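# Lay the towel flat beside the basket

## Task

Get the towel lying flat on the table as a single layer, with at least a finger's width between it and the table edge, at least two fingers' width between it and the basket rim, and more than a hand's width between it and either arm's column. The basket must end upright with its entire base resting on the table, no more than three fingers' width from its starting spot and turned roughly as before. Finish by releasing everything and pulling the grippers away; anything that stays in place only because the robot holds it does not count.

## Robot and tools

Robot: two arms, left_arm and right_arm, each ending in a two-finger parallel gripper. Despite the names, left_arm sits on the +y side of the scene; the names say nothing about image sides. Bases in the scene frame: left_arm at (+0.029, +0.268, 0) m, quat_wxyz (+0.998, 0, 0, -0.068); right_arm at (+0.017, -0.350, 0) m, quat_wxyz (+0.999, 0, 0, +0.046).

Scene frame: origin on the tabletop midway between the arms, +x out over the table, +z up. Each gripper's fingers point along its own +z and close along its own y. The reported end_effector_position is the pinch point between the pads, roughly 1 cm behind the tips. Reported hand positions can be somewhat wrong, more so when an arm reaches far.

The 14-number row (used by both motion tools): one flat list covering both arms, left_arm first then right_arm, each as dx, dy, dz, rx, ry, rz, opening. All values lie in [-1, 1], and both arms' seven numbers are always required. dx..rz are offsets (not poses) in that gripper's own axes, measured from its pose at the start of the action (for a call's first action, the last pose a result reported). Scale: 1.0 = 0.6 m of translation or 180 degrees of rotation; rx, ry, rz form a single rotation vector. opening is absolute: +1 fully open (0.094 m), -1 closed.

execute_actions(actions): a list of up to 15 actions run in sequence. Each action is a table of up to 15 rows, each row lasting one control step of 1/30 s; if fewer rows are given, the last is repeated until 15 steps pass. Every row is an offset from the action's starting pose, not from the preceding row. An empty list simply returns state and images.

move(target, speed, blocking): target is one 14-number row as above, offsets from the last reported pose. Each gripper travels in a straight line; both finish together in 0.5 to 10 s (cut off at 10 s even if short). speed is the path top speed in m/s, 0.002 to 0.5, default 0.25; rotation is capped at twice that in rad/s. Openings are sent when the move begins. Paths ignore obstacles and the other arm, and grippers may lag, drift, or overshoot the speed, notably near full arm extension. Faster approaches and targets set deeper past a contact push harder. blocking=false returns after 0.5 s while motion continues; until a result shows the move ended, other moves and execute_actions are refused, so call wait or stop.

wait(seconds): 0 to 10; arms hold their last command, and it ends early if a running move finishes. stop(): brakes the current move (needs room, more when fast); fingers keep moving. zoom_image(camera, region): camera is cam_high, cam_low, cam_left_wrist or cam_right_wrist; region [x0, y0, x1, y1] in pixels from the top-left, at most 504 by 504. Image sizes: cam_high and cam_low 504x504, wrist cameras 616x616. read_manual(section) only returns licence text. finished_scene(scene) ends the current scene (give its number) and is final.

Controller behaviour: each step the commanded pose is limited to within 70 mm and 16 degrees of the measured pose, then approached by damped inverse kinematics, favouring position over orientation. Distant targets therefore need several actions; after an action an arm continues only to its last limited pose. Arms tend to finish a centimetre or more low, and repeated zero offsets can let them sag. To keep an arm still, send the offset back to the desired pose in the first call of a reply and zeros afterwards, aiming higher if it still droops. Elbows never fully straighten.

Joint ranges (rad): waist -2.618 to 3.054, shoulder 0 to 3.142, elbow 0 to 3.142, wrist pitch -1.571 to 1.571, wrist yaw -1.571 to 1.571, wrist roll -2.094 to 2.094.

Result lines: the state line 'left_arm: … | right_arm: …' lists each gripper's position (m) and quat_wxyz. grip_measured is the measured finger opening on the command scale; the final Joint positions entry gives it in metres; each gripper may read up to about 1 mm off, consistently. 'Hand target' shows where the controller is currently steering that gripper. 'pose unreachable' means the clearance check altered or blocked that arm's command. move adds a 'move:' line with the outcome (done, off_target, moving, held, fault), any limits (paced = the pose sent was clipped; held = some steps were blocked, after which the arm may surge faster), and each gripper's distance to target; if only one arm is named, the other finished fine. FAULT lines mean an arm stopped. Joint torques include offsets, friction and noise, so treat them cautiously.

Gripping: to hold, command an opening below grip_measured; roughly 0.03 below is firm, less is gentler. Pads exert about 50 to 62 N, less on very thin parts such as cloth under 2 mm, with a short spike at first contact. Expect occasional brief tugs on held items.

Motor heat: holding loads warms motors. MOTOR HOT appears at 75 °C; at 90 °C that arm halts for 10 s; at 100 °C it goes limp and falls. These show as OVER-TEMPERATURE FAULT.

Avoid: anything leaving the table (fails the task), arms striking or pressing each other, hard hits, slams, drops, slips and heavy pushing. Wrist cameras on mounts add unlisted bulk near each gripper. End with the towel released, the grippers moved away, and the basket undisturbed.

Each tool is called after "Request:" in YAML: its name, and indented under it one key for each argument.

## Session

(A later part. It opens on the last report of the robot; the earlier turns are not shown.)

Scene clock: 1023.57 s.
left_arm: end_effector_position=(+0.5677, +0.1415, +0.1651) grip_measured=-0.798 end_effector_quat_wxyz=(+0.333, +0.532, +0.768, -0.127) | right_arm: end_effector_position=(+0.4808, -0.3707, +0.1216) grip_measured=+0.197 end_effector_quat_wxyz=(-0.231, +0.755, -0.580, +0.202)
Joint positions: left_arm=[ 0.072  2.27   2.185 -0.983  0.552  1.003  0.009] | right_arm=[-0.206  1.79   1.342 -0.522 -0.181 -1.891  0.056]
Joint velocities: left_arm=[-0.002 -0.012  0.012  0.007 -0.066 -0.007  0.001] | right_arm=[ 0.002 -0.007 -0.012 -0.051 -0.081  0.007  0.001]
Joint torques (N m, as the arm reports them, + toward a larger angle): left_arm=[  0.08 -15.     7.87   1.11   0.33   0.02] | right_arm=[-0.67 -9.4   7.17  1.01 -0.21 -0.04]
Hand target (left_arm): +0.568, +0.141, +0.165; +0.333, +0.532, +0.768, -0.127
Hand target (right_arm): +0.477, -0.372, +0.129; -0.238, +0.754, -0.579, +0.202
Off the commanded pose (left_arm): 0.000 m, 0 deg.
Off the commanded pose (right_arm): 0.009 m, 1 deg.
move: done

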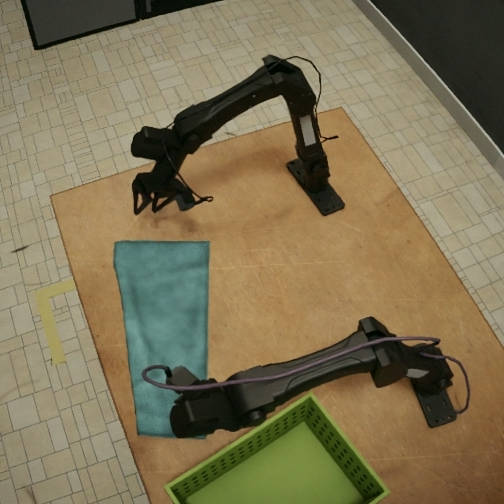

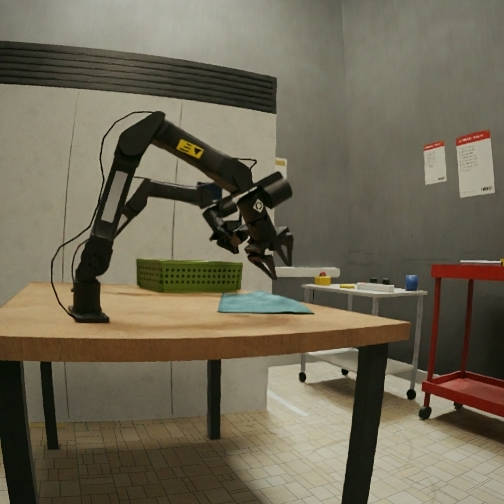

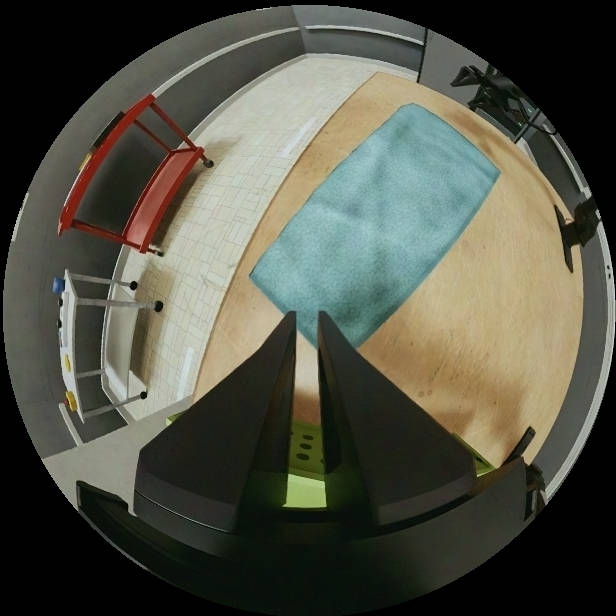

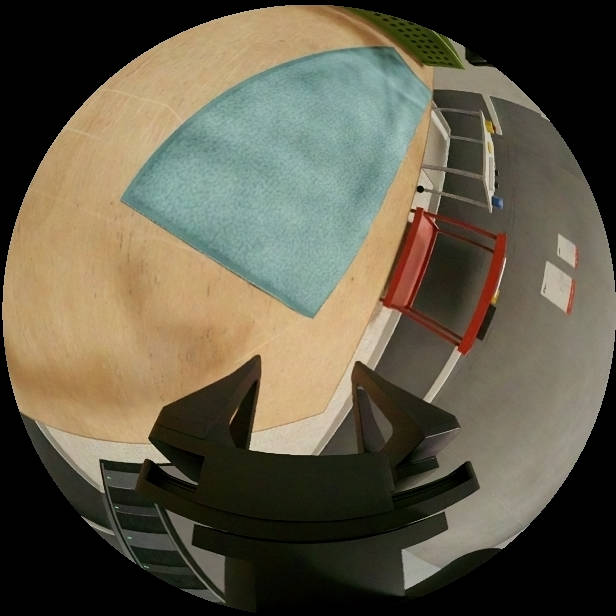

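Request:
move:
  target: [0.063,-0.321,-0.302,0,0,0,-0.8,0,0,0,0,0,0,0.2]
  speed: 0.25

Request:
zoom_image:
  camera: "cam_high"
  region: [40, 200, 340, 504]

Scene clock: 1056.67 s.
left_arm: end_effector_position=(+0.3265, +0.1937, +0.2541) grip_measured=-0.798 end_effector_quat_wxyz=(+0.344, +0.535, +0.764, -0.108) | right_arm: end_effector_position=(+0.4805, -0.3707, +0.1214) grip_measured=+0.197 end_effector_quat_wxyz=(-0.231, +0.755, -0.580, +0.201)
Joint positions: left_arm=[ 0.22   1.318  1.379 -1.176  0.601  1.162  0.009] | right_arm=[-0.206  1.79   1.342 -0.523 -0.181 -1.891  0.056]
Joint velocities: left_arm=[-0.002  0.012  0.002 -0.11   0.037 -0.051 -0.   ] | right_arm=[-0.017  0.007 -0.017 -0.037 -0.081 -0.022 -0.001]
Joint torques (N m, as the arm reports them, + toward a larger angle): left_arm=[ 0.67 -5.39  4.61  0.83  0.58  0.1 ] | right_arm=[ 0.   -7.73  7.28  1.11 -0.07  0.  ]
Hand target (left_arm): +0.318, +0.192, +0.245; +0.332, +0.532, +0.768, -0.128
Hand target (right_arm): +0.481, -0.371, +0.122; -0.231, +0.755, -0.580, +0.202
Off the commanded pose (left_arm): 0.013 m, 3 deg.
Off the commanded pose (right_arm): 0.000 m, 0 deg.
move: off_target (left_arm)

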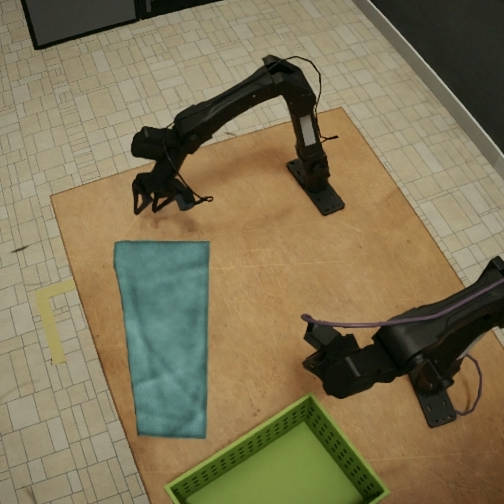

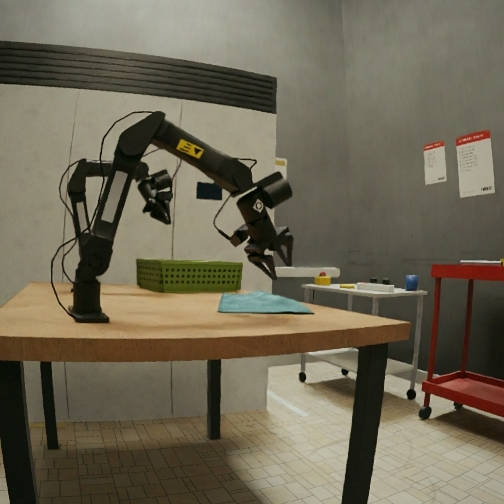

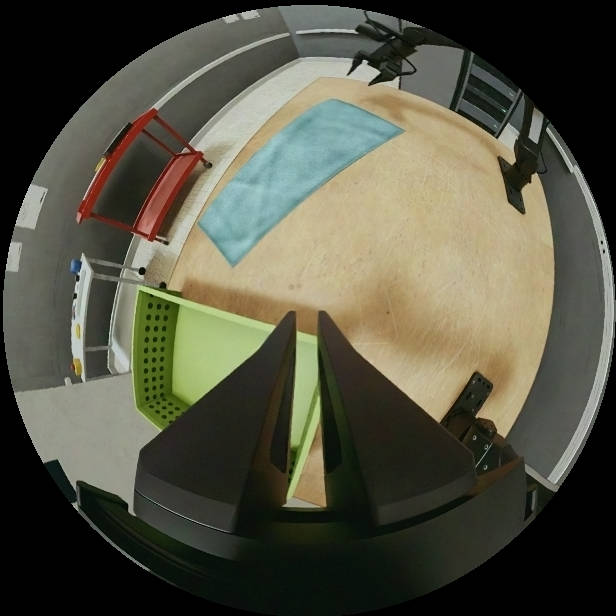

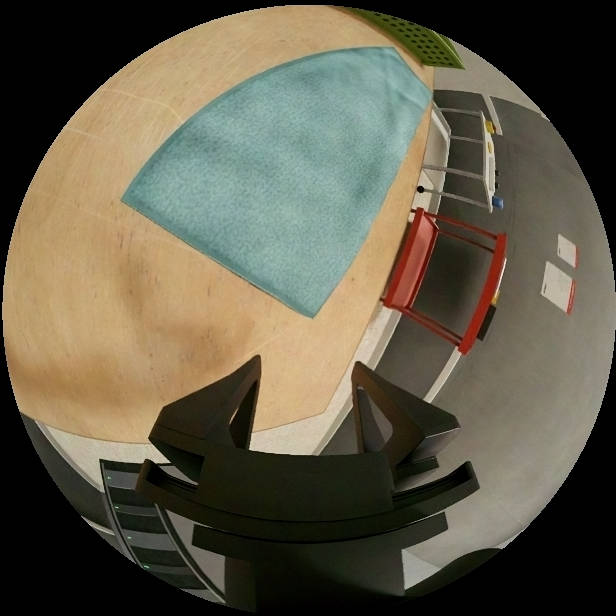

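Region (40, 200, 340, 504) of cam_high's 504x504 image, scaled by 1.658, with more detail than that image has; it fills the left 497 columns of this view, and the rest is white.

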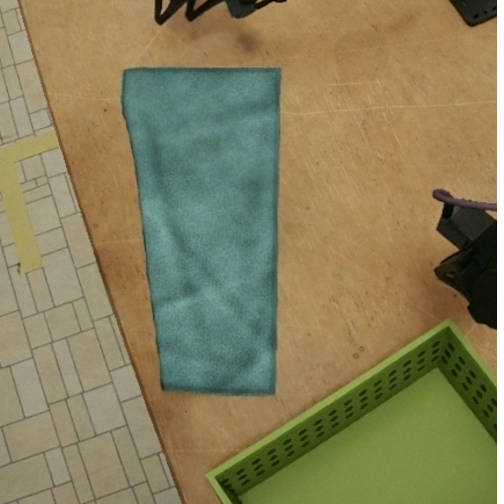

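Request:
zoom_image:
  camera: "cam_high"
  region: [90, 230, 250, 450]

Request:
zoom_image:
  camera: "cam_right_wrist"
  region: [200, 20, 480, 300]

Request:
zoom_image:
  camera: "cam_left_wrist"
  region: [170, 80, 430, 290]

Region (90, 230, 250, 450) of cam_high's 504x504 image, scaled by 2.291, with more detail than that image has; it fills the left 367 columns of this view, and the rest is white.

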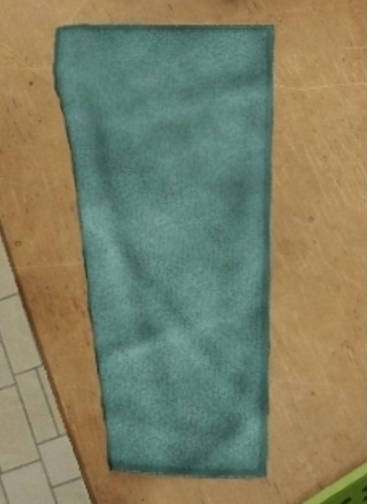

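Region (200, 20, 480, 300) of cam_right_wrist's 616x616 image, scaled by 1.800, with more detail than that image has.

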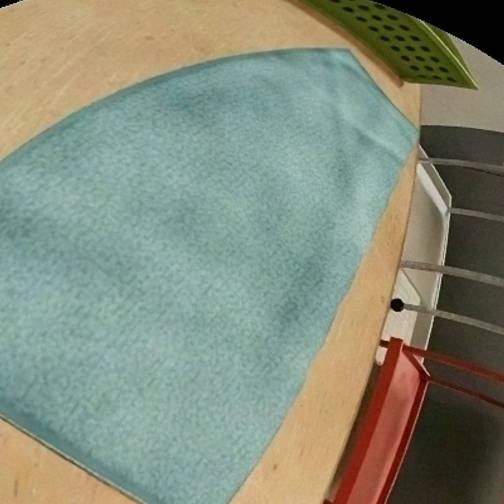

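Region (170, 80, 430, 290) of cam_left_wrist's 616x616 image, scaled by 1.938, with more detail than that image has; it fills the top 407 rows of this view, and the rest is white.

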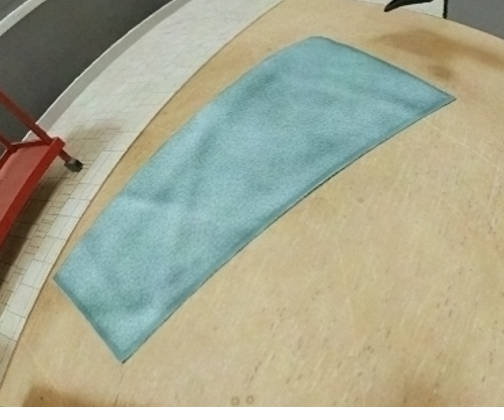

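Request:
move:
  target: [-0.051,0.0077,0.258,-0.0747,0.238,-0.370,1,-0.388,-0.004,-0.073,-0.150,0.172,0.562,-1]
  speed: 0.25

Scene clock: 1157.17 s.
left_arm: end_effector_position=(+0.3993, +0.0925, +0.1587) grip_measured=+1.000 end_effector_quat_wxyz=(+0.011, +0.005, +1.000, -0.009) | right_arm: end_effector_position=(+0.4004, -0.1554, +0.1463) grip_measured=-0.994 end_effector_quat_wxyz=(+0.016, -0.001, +1.000, +0.010)
Joint positions: left_arm=[-0.308  2.128  2.147 -1.561  0.007 -0.432  0.094] | right_arm=[ 0.376  2.207  2.221 -1.548 -0.003  0.465  0.   ]
Joint velocities: left_arm=[-0.012 -0.007 -0.002 -0.007 -0.051 -0.037  0.   ] | right_arm=[ 0.012 -0.017 -0.012  0.037 -0.007  0.051 -0.   ]
Joint torques (N m, as the arm reports them, + toward a larger angle): left_arm=[ -0.53 -12.07   9.43   0.2   -0.05  -0.1 ] | right_arm=[ 0.65 -9.54  8.88  0.17 -0.12  0.03]
Hand target (left_arm): +0.400, +0.090, +0.163; +0.015, +0.003, +1.000, -0.007
Hand target (right_arm): +0.401, -0.149, +0.151; +0.020, -0.001, +1.000, +0.017
Off the commanded pose (left_arm): 0.003 m, 2 deg.
Off the commanded pose (right_arm): 0.007 m, 2 deg.
joint sent to its limit (left arm) — the command would take joint 4 (wrist pitch) past its lower limit, so that joint was sent only as far as its limit.
joint sent to its limit (right arm) — the command would take joint 4 (wrist pitch) past its lower limit, so that joint was sent only as far as its limit.
move: done

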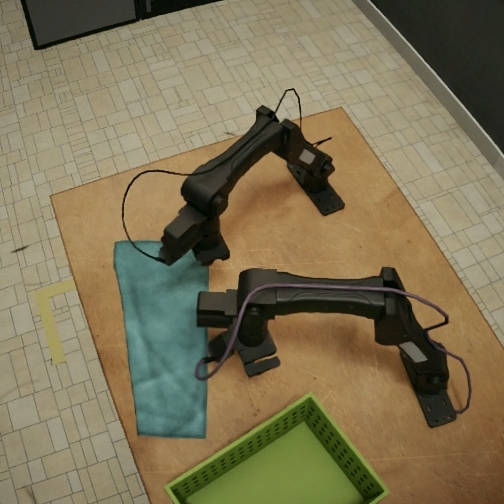

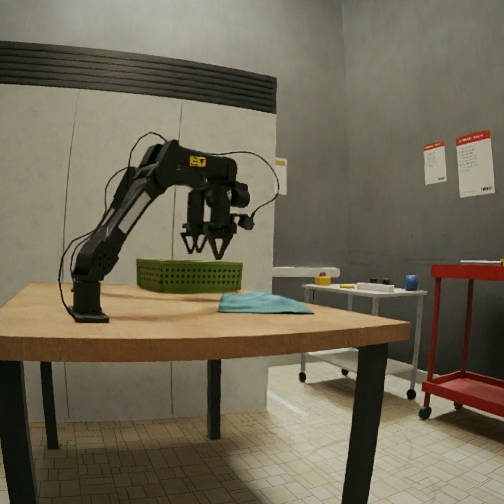

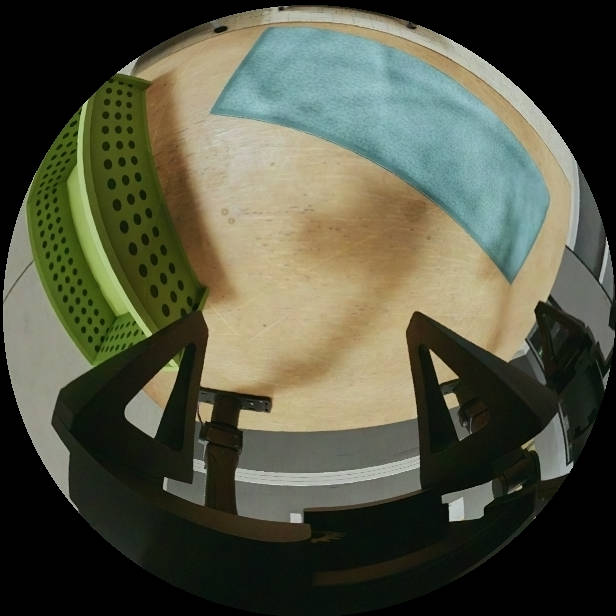

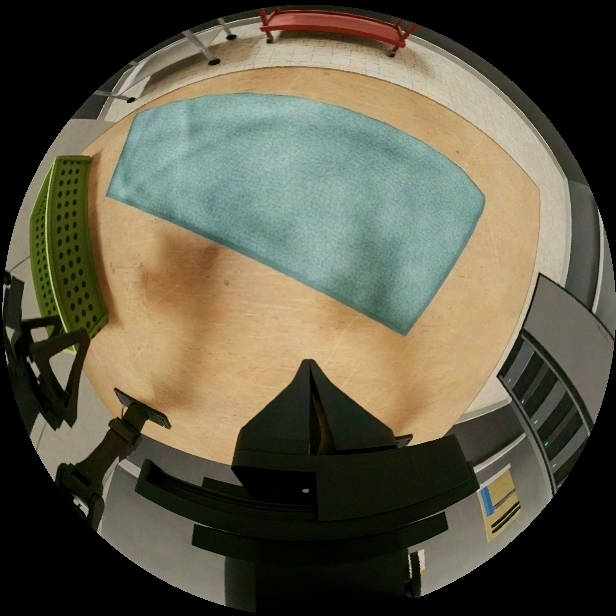

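Request:
zoom_image:
  camera: "cam_right_wrist"
  region: [90, 70, 510, 350]

Request:
zoom_image:
  camera: "cam_low"
  region: [190, 270, 340, 330]

Region (90, 70, 510, 350) of cam_right_wrist's 616x616 image, scaled by 1.200, with more detail than that image has.

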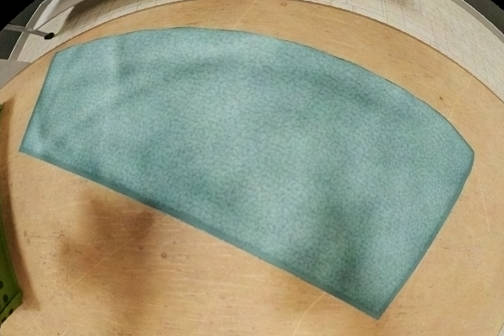

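Region (190, 270, 340, 330) of cam_low's 504x504 image, scaled by 3.360, with more detail than that image has; it fills the top 202 rows of this view, and the rest is white.

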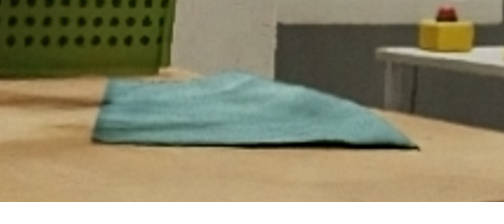

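Request:
zoom_image:
  camera: "cam_low"
  region: [130, 170, 330, 330]

Region (130, 170, 330, 330) of cam_low's 504x504 image, scaled by 2.520, with more detail than that image has; it fills the top 403 rows of this view, and the rest is white.

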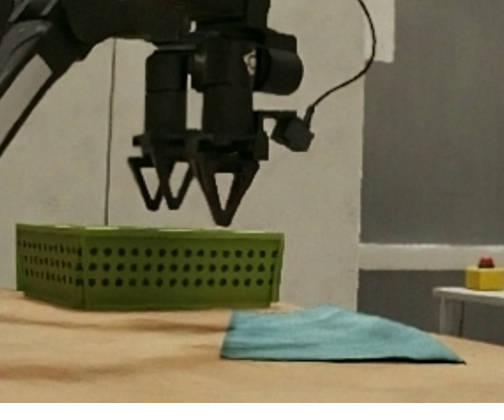

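Request:
move:
  target: [-0.178,-0.059,0.1645,0,0,0.105,1,0.0507,-0.3027,0.1438,0,0,0.105,1]
  speed: 0.2

Scene clock: 1209.40 s.
left_arm: end_effector_position=(+0.5050, +0.0510, +0.0567) grip_measured=+1.000 end_effector_quat_wxyz=(+0.043, +0.166, +0.985, -0.015) | right_arm: end_effector_position=(+0.3673, -0.3378, +0.0444) grip_measured=+1.000 end_effector_quat_wxyz=(-0.007, +0.167, +0.986, +0.001)
Joint positions: left_arm=[-0.293  2.729  2.81  -1.561  0.007 -0.093  0.094] | right_arm=[-0.061  1.93   1.396 -1.051 -0.005  0.367  0.094]
Joint velocities: left_arm=[ 0.022 -0.002  0.007  0.007  0.051  0.007  0.   ] | right_arm=[-0.002 -0.007  0.012  0.022 -0.051 -0.007  0.   ]
Joint torques (N m, as the arm reports them, + toward a larger angle): left_arm=[  0.58 -16.91   9.31   0.27   0.05   0.11] | right_arm=[  0.07 -10.95   5.48   0.32  -0.02  -0.09]
Hand target (left_arm): +0.507, +0.054, +0.063; +0.049, +0.168, +0.984, -0.017
Hand target (right_arm): +0.371, -0.337, +0.056; +0.015, +0.163, +0.986, +0.008
Off the commanded pose (left_arm): 0.008 m, 4 deg.
Off the commanded pose (right_arm): 0.013 m, 3 deg.
joint sent to its limit (left arm) — the command would take joint 4 (wrist pitch) past its lower limit, so that joint was sent only as far as its limit.
move: off_target (left_arm, right_arm)

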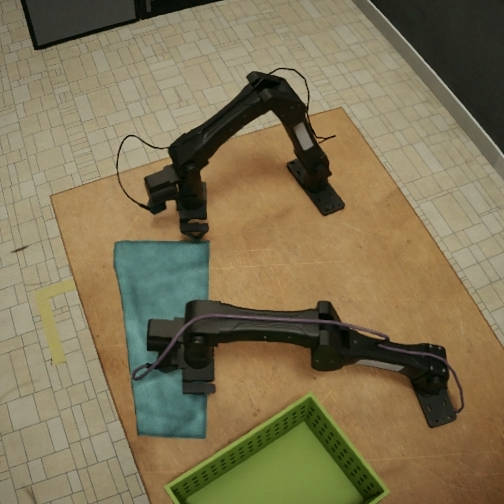

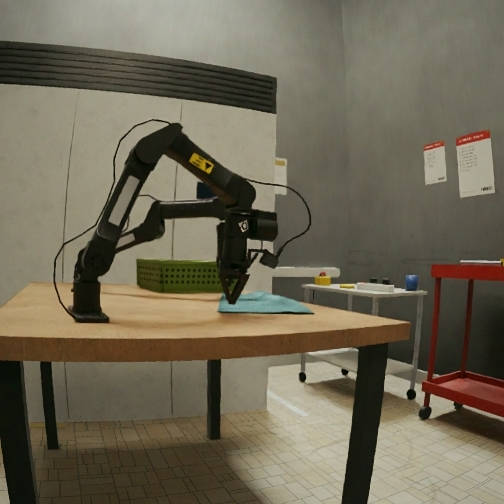

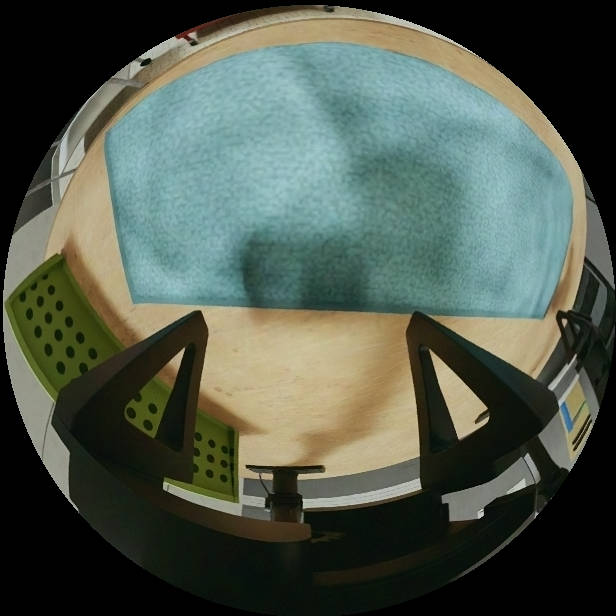

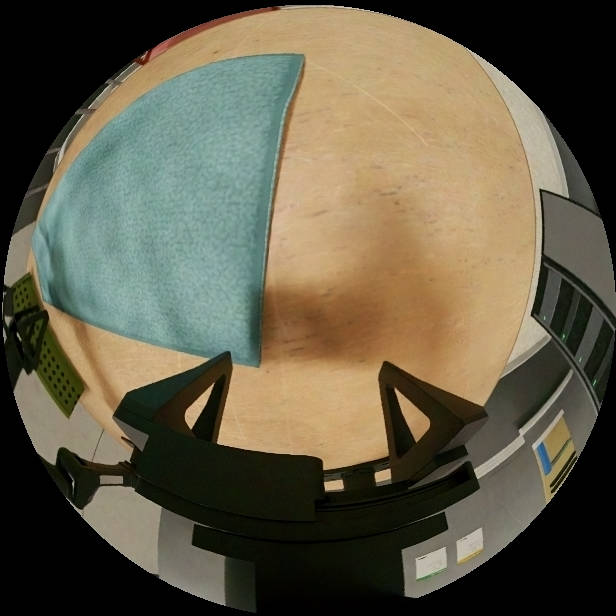

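Request:
move:
  target: [-0.058,0.13,-0.005,0,0,0,1,-0.05,0.095,-0.01,0,0,0,1]
  speed: 0.15

Scene clock: 1221.27 s.
left_arm: end_effector_position=(+0.5575, +0.1198, +0.0591) grip_measured=+1.000 end_effector_quat_wxyz=(+0.095, +0.156, +0.983, -0.015) | right_arm: end_effector_position=(+0.4095, -0.2976, +0.0447) grip_measured=+1.000 end_effector_quat_wxyz=(-0.013, +0.167, +0.986, -0.001)
Joint positions: left_arm=[-0.138  2.745  2.838 -1.471  0.009  0.042  0.094] | right_arm=[ 0.038  2.11   1.662 -1.148 -0.005  0.464  0.094]
Joint velocities: left_arm=[-0.002 -0.012 -0.012 -0.037  0.037  0.022  0.   ] | right_arm=[-0.017  0.002 -0.002  0.007 -0.051 -0.037  0.   ]
Joint torques (N m, as the arm reports them, + toward a larger angle): left_arm=[ -0.28 -15.95   9.53   0.67   0.14   0.13] | right_arm=[ 0.48 -8.76  8.98  0.06 -0.05  0.05]
Hand target (left_arm): +0.562, +0.114, +0.060; +0.105, +0.164, +0.980, -0.022
Hand target (right_arm): +0.415, -0.294, +0.050; -0.007, +0.167, +0.986, +0.002
Off the commanded pose (left_arm): 0.009 m, 6 deg.
Off the commanded pose (right_arm): 0.008 m, 1 deg.
elbow stopped short (left arm): the move would have taken joint 3 (elbow) straighter than the controller allows; a more bent joint 3 avoids this.
move: off_target (left_arm)

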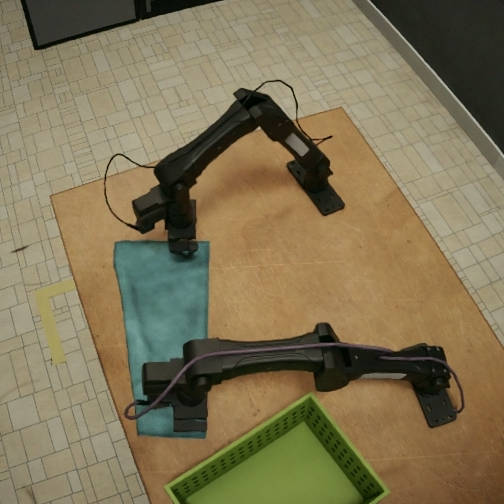

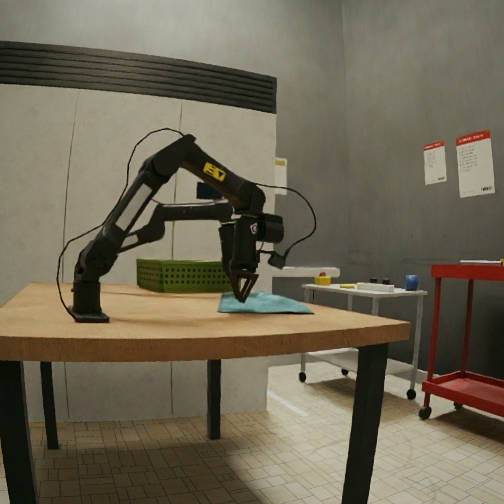

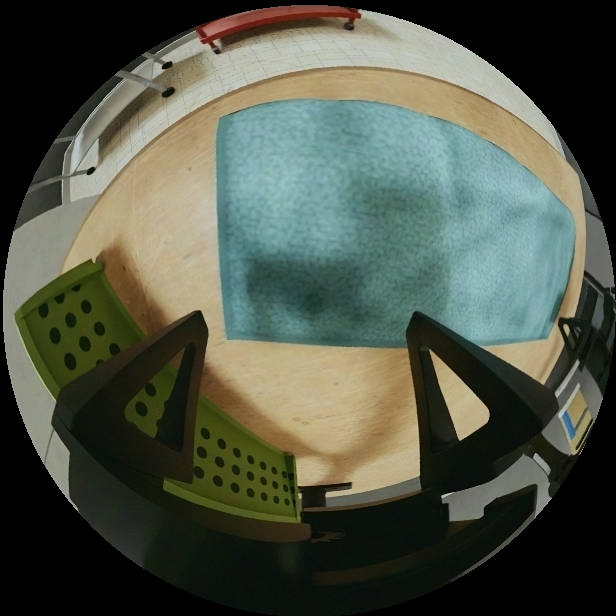

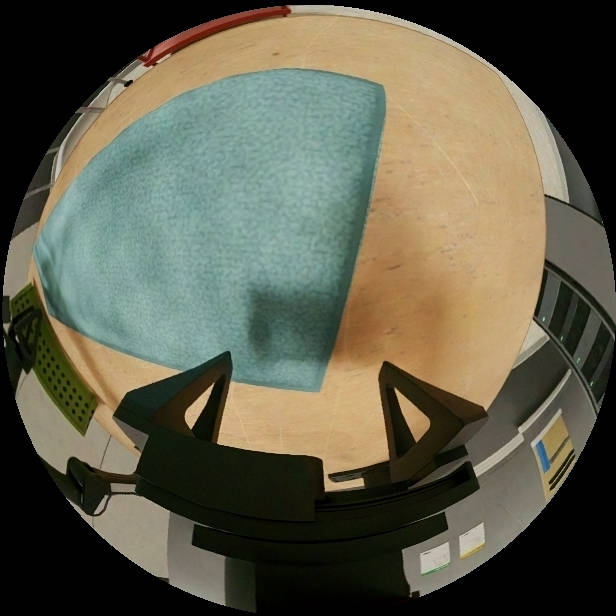

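Request:
move:
  target: [-0.02,0.033,0.05,0,0,0,1,0,0.042,0.03,0,0,0,1]
  speed: 0.1

Scene clock: 1231.13 s.
left_arm: end_effector_position=(+0.5730, +0.1343, +0.0250) grip_measured=+1.000 end_effector_quat_wxyz=(+0.095, +0.152, +0.984, -0.013) | right_arm: end_effector_position=(+0.4080, -0.2784, +0.0222) grip_measured=+1.000 end_effector_quat_wxyz=(-0.028, +0.166, +0.986, -0.007)
Joint positions: left_arm=[-0.105  2.815  2.838 -1.403  0.009  0.065  0.094] | right_arm=[ 0.086  2.169  1.662 -1.121 -0.005  0.511  0.094]
Joint velocities: left_arm=[ 0.027 -0.017 -0.007  0.007 -0.007 -0.066  0.   ] | right_arm=[-0.017  0.002 -0.017  0.051 -0.022  0.081  0.   ]
Joint torques (N m, as the arm reports them, + toward a larger angle): left_arm=[  0.07 -17.38   9.76   0.7    0.09   0.1 ] | right_arm=[ 0.29 -9.31  7.97  0.2  -0.03  0.13]
Hand target (left_arm): +0.579, +0.133, +0.032; +0.110, +0.156, +0.981, -0.017
Hand target (right_arm): +0.417, -0.274, +0.027; -0.013, +0.167, +0.986, -0.001
Off the commanded pose (left_arm): 0.010 m, 1 deg.
Off the commanded pose (right_arm): 0.011 m, 2 deg.
elbow stopped short (left arm): the move would have taken joint 3 (elbow) straighter than the controller allows; a more bent joint 3 avoids this.
move: off_target (right_arm)

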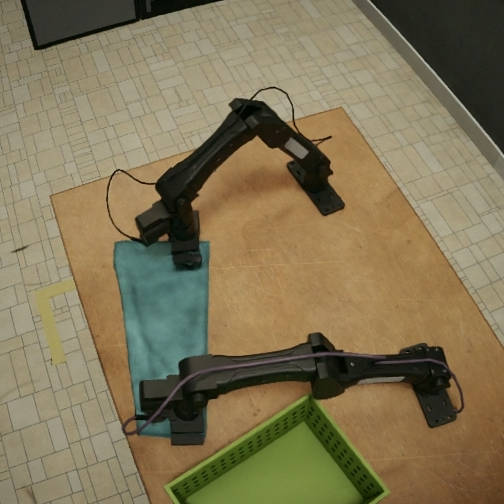

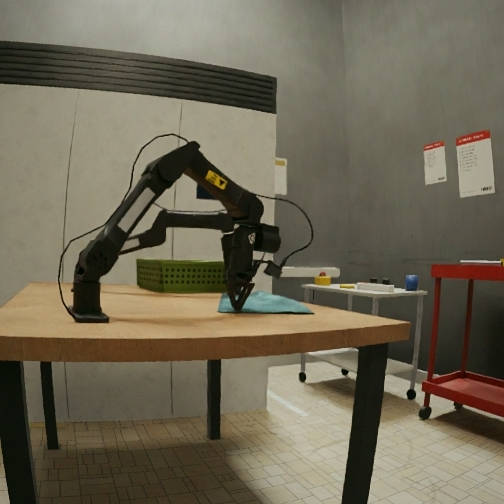

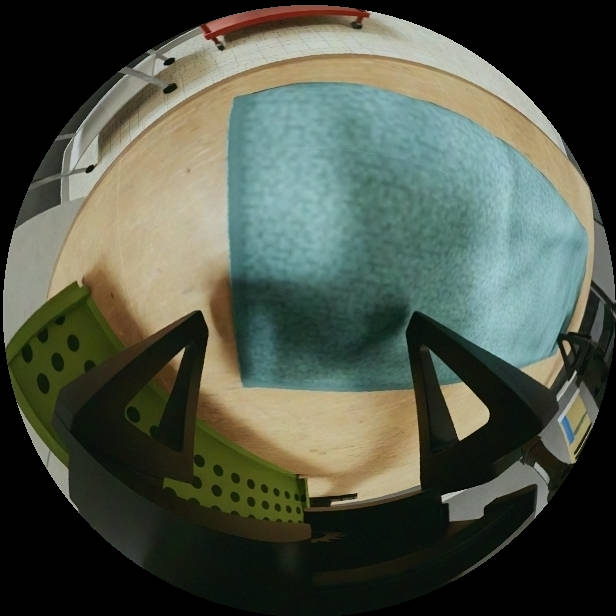

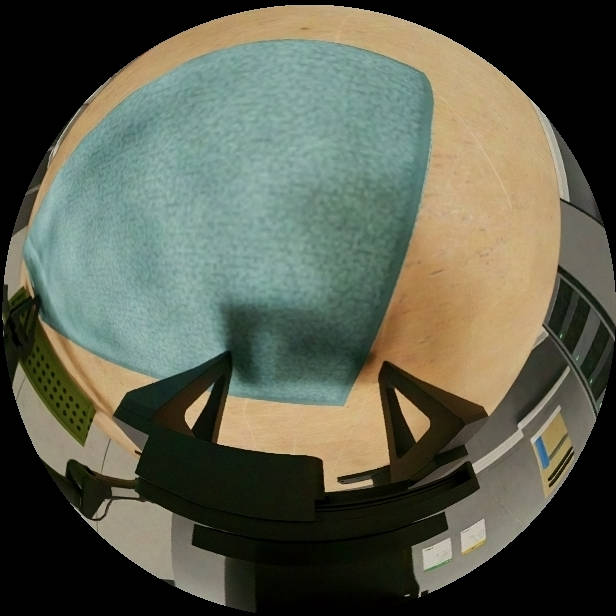

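Request:
execute_actions:
  actions:
    - [[0,0,0.025,0,0,0,1,0,0,0.02,0,0,0,1]]
    - [[0,0,0.03,0,0,0,0.5,0,0,0.025,0,0,0,0.5]]
    - [[0,0,0.03,0,0,0,0.0,0,0,0.025,0,0,0,0.0]]

Scene clock: 1235.13 s.
left_arm: end_effector_position=(+0.5934, +0.1272, +0.0214) grip_measured=+0.002 end_effector_quat_wxyz=(+0.133, +0.152, +0.979, -0.021) | right_arm: end_effector_position=(+0.4133, -0.2713, +0.0175) grip_measured=+0.003 end_effector_quat_wxyz=(-0.018, +0.166, +0.986, +0.012)
Joint positions: left_arm=[-0.106  2.831  2.838 -1.307  0.018  0.065  0.047] | right_arm=[ 0.088  2.169  1.644 -1.072 -0.035  0.512  0.047]
Joint velocities: left_arm=[-0.002  0.022  0.012 -0.081 -0.051  0.022 -0.   ] | right_arm=[ 0.007  0.027 -0.012  0.022 -0.007 -0.022 -0.   ]
Joint torques (N m, as the arm reports them, + toward a larger angle): left_arm=[  0.06 -15.83   6.02   0.9   -0.09   0.01] | right_arm=[ 0.13 -8.52  2.54  0.51  0.03  0.  ]
Hand target (left_arm): +0.592, +0.129, +0.005; +0.122, +0.152, +0.981, -0.015
Hand target (right_arm): +0.410, -0.272, +0.003; -0.023, +0.166, +0.986, +0.009
Off the commanded pose (left_arm): 0.017 m, 1 deg.
Off the commanded pose (right_arm): 0.015 m, 1 deg.

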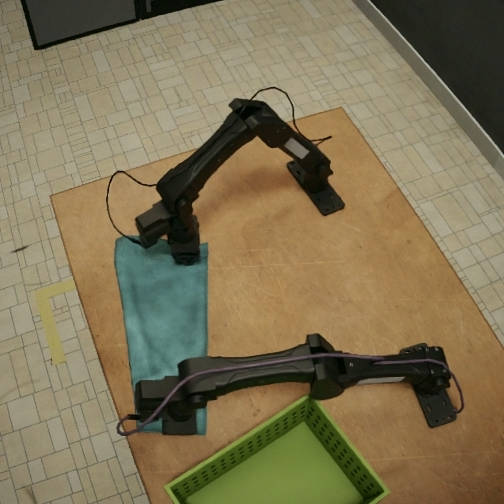

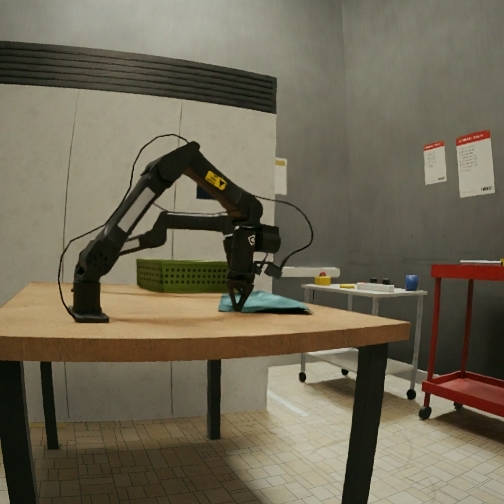

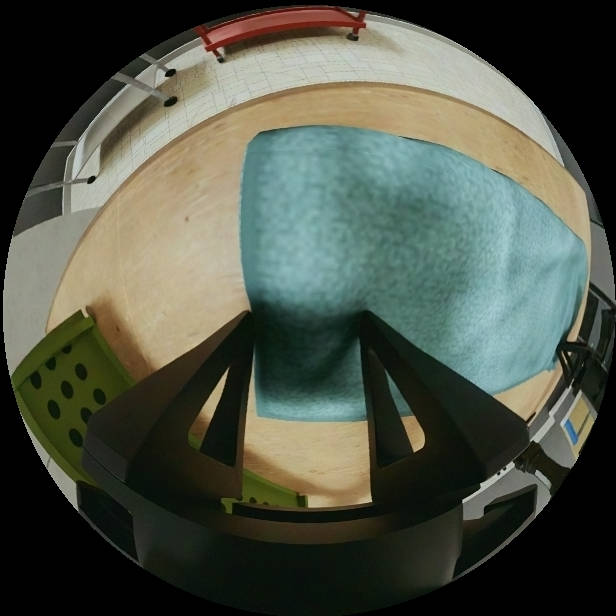

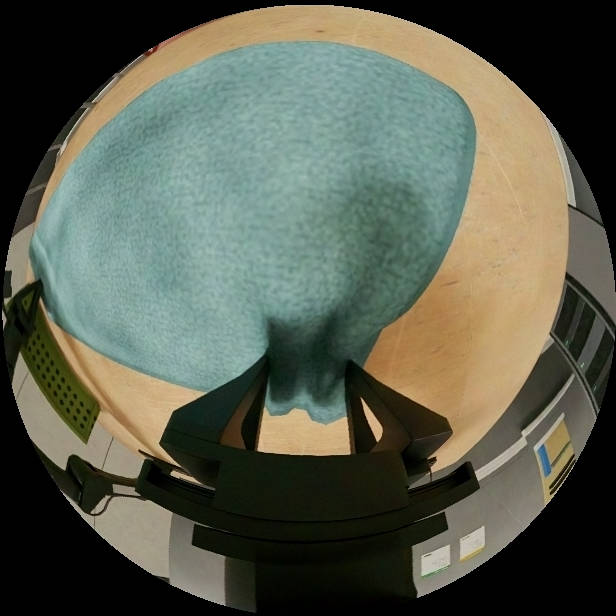

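Request:
execute_actions:
  actions:
    - [[0,0,0.02,0,0,0,-0.4,0,0,0.02,0,0,0,-0.4]]
    - [[0,0,0.02,0,0,0,-0.7,0,0,0.02,0,0,0,-0.7]]
    - [[0,0,0.02,0,0,0,-1,0,0,0.02,0,0,0,-1]]

Scene clock: 1238.23 s.
left_arm: end_effector_position=(+0.6038, +0.1215, +0.0205) grip_measured=-0.985 end_effector_quat_wxyz=(+0.154, +0.154, +0.976, -0.028) | right_arm: end_effector_position=(+0.4162, -0.2699, +0.0175) grip_measured=-0.922 end_effector_quat_wxyz=(-0.014, +0.166, +0.986, +0.017)
Joint positions: left_arm=[-0.108  2.839  2.838 -1.256  0.029  0.065  0.001] | right_arm=[ 0.088  2.169  1.644 -1.06  -0.04   0.512  0.004]
Joint velocities: left_arm=[-0.002 -0.007  0.002 -0.037 -0.066  0.066 -0.   ] | right_arm=[-0.012 -0.012  0.002  0.007 -0.007 -0.037 -0.   ]
Joint torques (N m, as the arm reports them, + toward a larger angle): left_arm=[  0.09 -15.96   7.33   0.91   0.04   0.  ] | right_arm=[ 0.14 -8.71  3.37  0.5   0.02  0.01]
Hand target (left_arm): +0.603, +0.121, +0.009; +0.148, +0.154, +0.977, -0.027
Hand target (right_arm): +0.415, -0.270, +0.006; -0.015, +0.166, +0.986, +0.015
Off the commanded pose (left_arm): 0.012 m, 1 deg.
Off the commanded pose (right_arm): 0.012 m, 0 deg.

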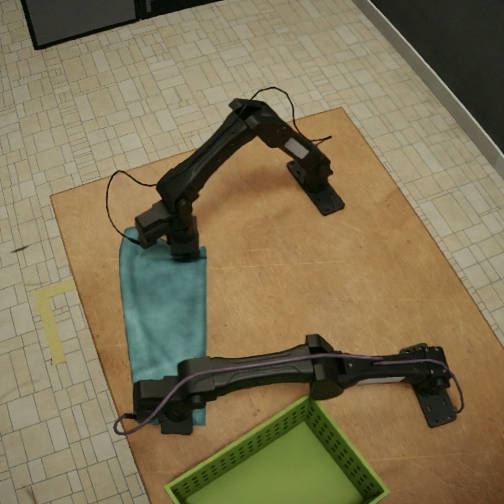

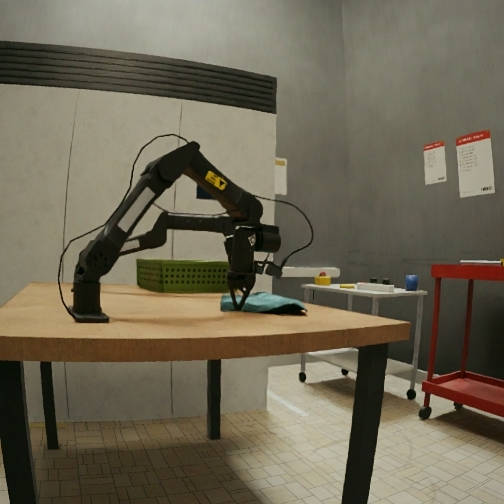

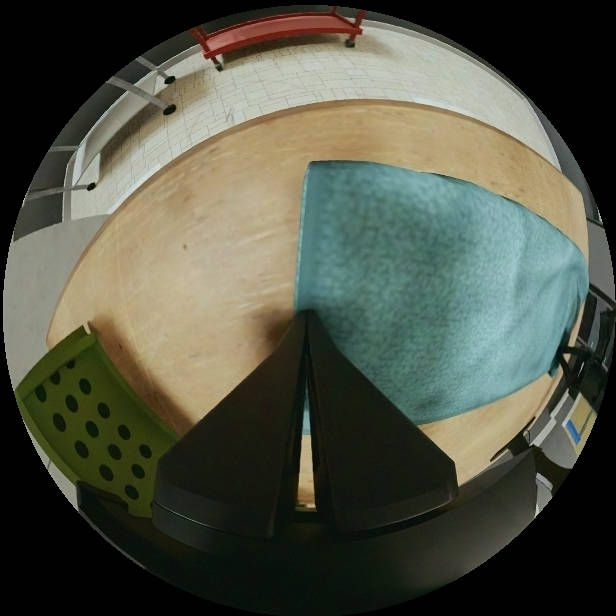

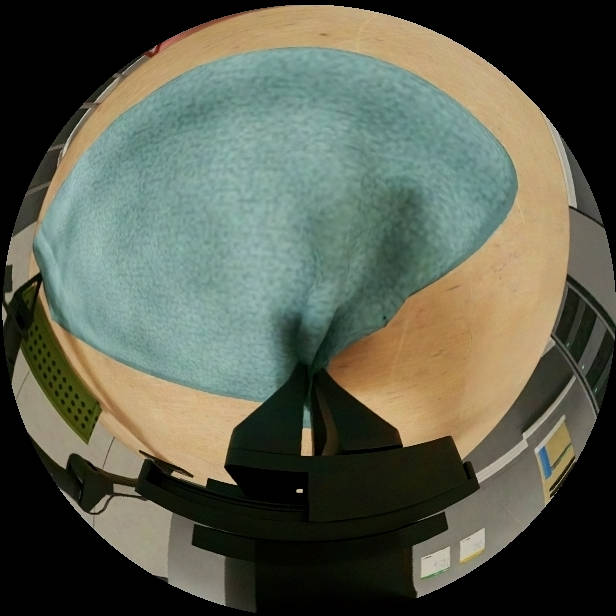

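Request:
move:
  target: [0.1,0.05,-0.25,0,0,0,0.5,0,0,-0.22,0,0,0,-1]
  speed: 0.12

Scene clock: 1254.27 s.
left_arm: end_effector_position=(+0.5243, +0.1822, +0.1514) grip_measured=+0.498 end_effector_quat_wxyz=(+0.173, +0.150, +0.973, -0.023) | right_arm: end_effector_position=(+0.4180, -0.2696, +0.1350) grip_measured=-0.922 end_effector_quat_wxyz=(-0.021, +0.163, +0.986, +0.014)
Joint positions: left_arm=[-0.024  2.179  2.137 -1.179  0.043  0.14   0.07 ] | right_arm=[ 0.088  2.168  2.113 -1.545 -0.04   0.506  0.004]
Joint velocities: left_arm=[-0.002 -0.012 -0.017 -0.022  0.037  0.051  0.001] | right_arm=[ 0.002 -0.002 -0.017  0.022 -0.051  0.007 -0.   ]
Joint torques (N m, as the arm reports them, + toward a larger angle): left_arm=[  0.5  -14.47   4.89   0.7    0.18   0.15] | right_arm=[ -1.02 -11.07   8.41   0.08  -0.01  -0.07]
Hand target (left_arm): +0.515, +0.184, +0.143; +0.153, +0.154, +0.976, -0.028
Hand target (right_arm): +0.420, -0.275, +0.149; -0.005, +0.166, +0.986, +0.019
Off the commanded pose (left_arm): 0.012 m, 2 deg.
Off the commanded pose (right_arm): 0.015 m, 1 deg.
joint sent to its limit (right arm) — the command would take joint 4 (wrist pitch) past its lower limit, so that joint was sent only as far as its limit.
move: off_target (left_arm, right_arm)

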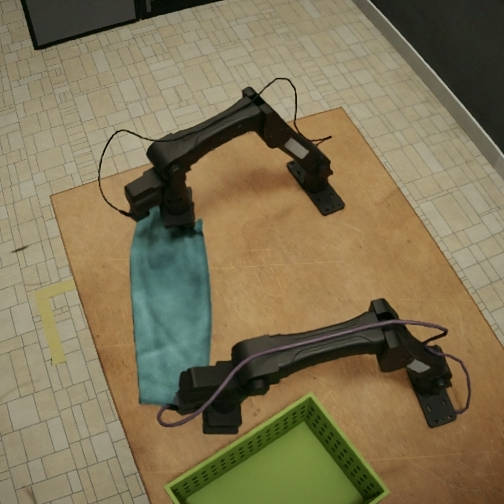

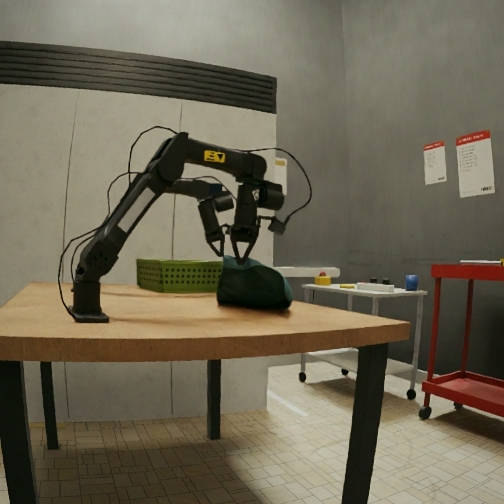

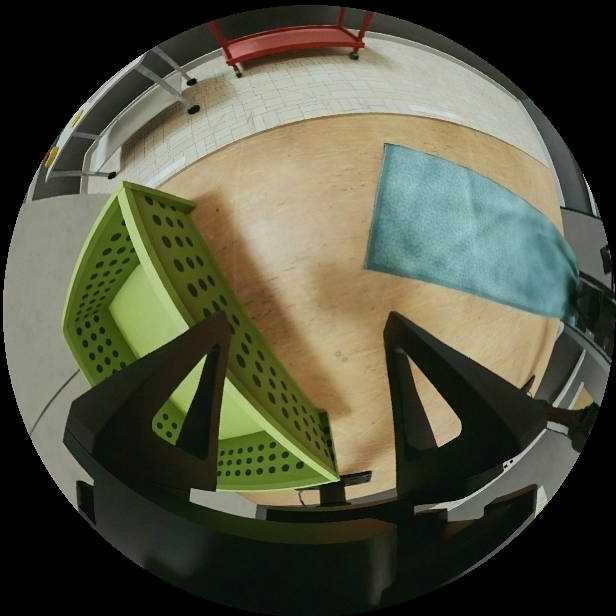

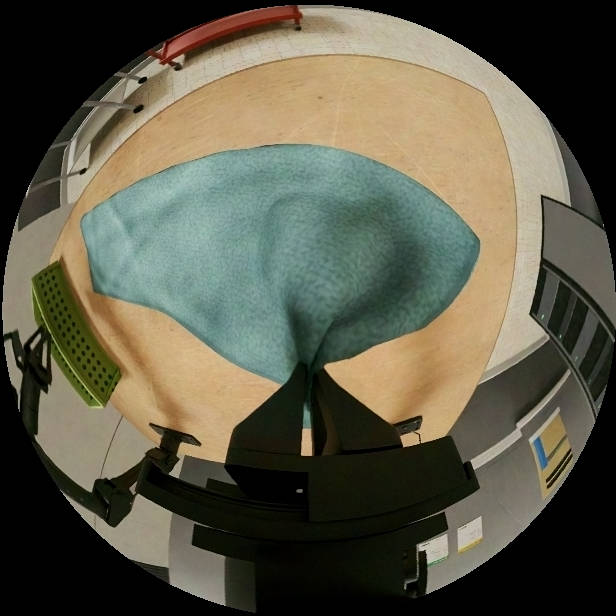

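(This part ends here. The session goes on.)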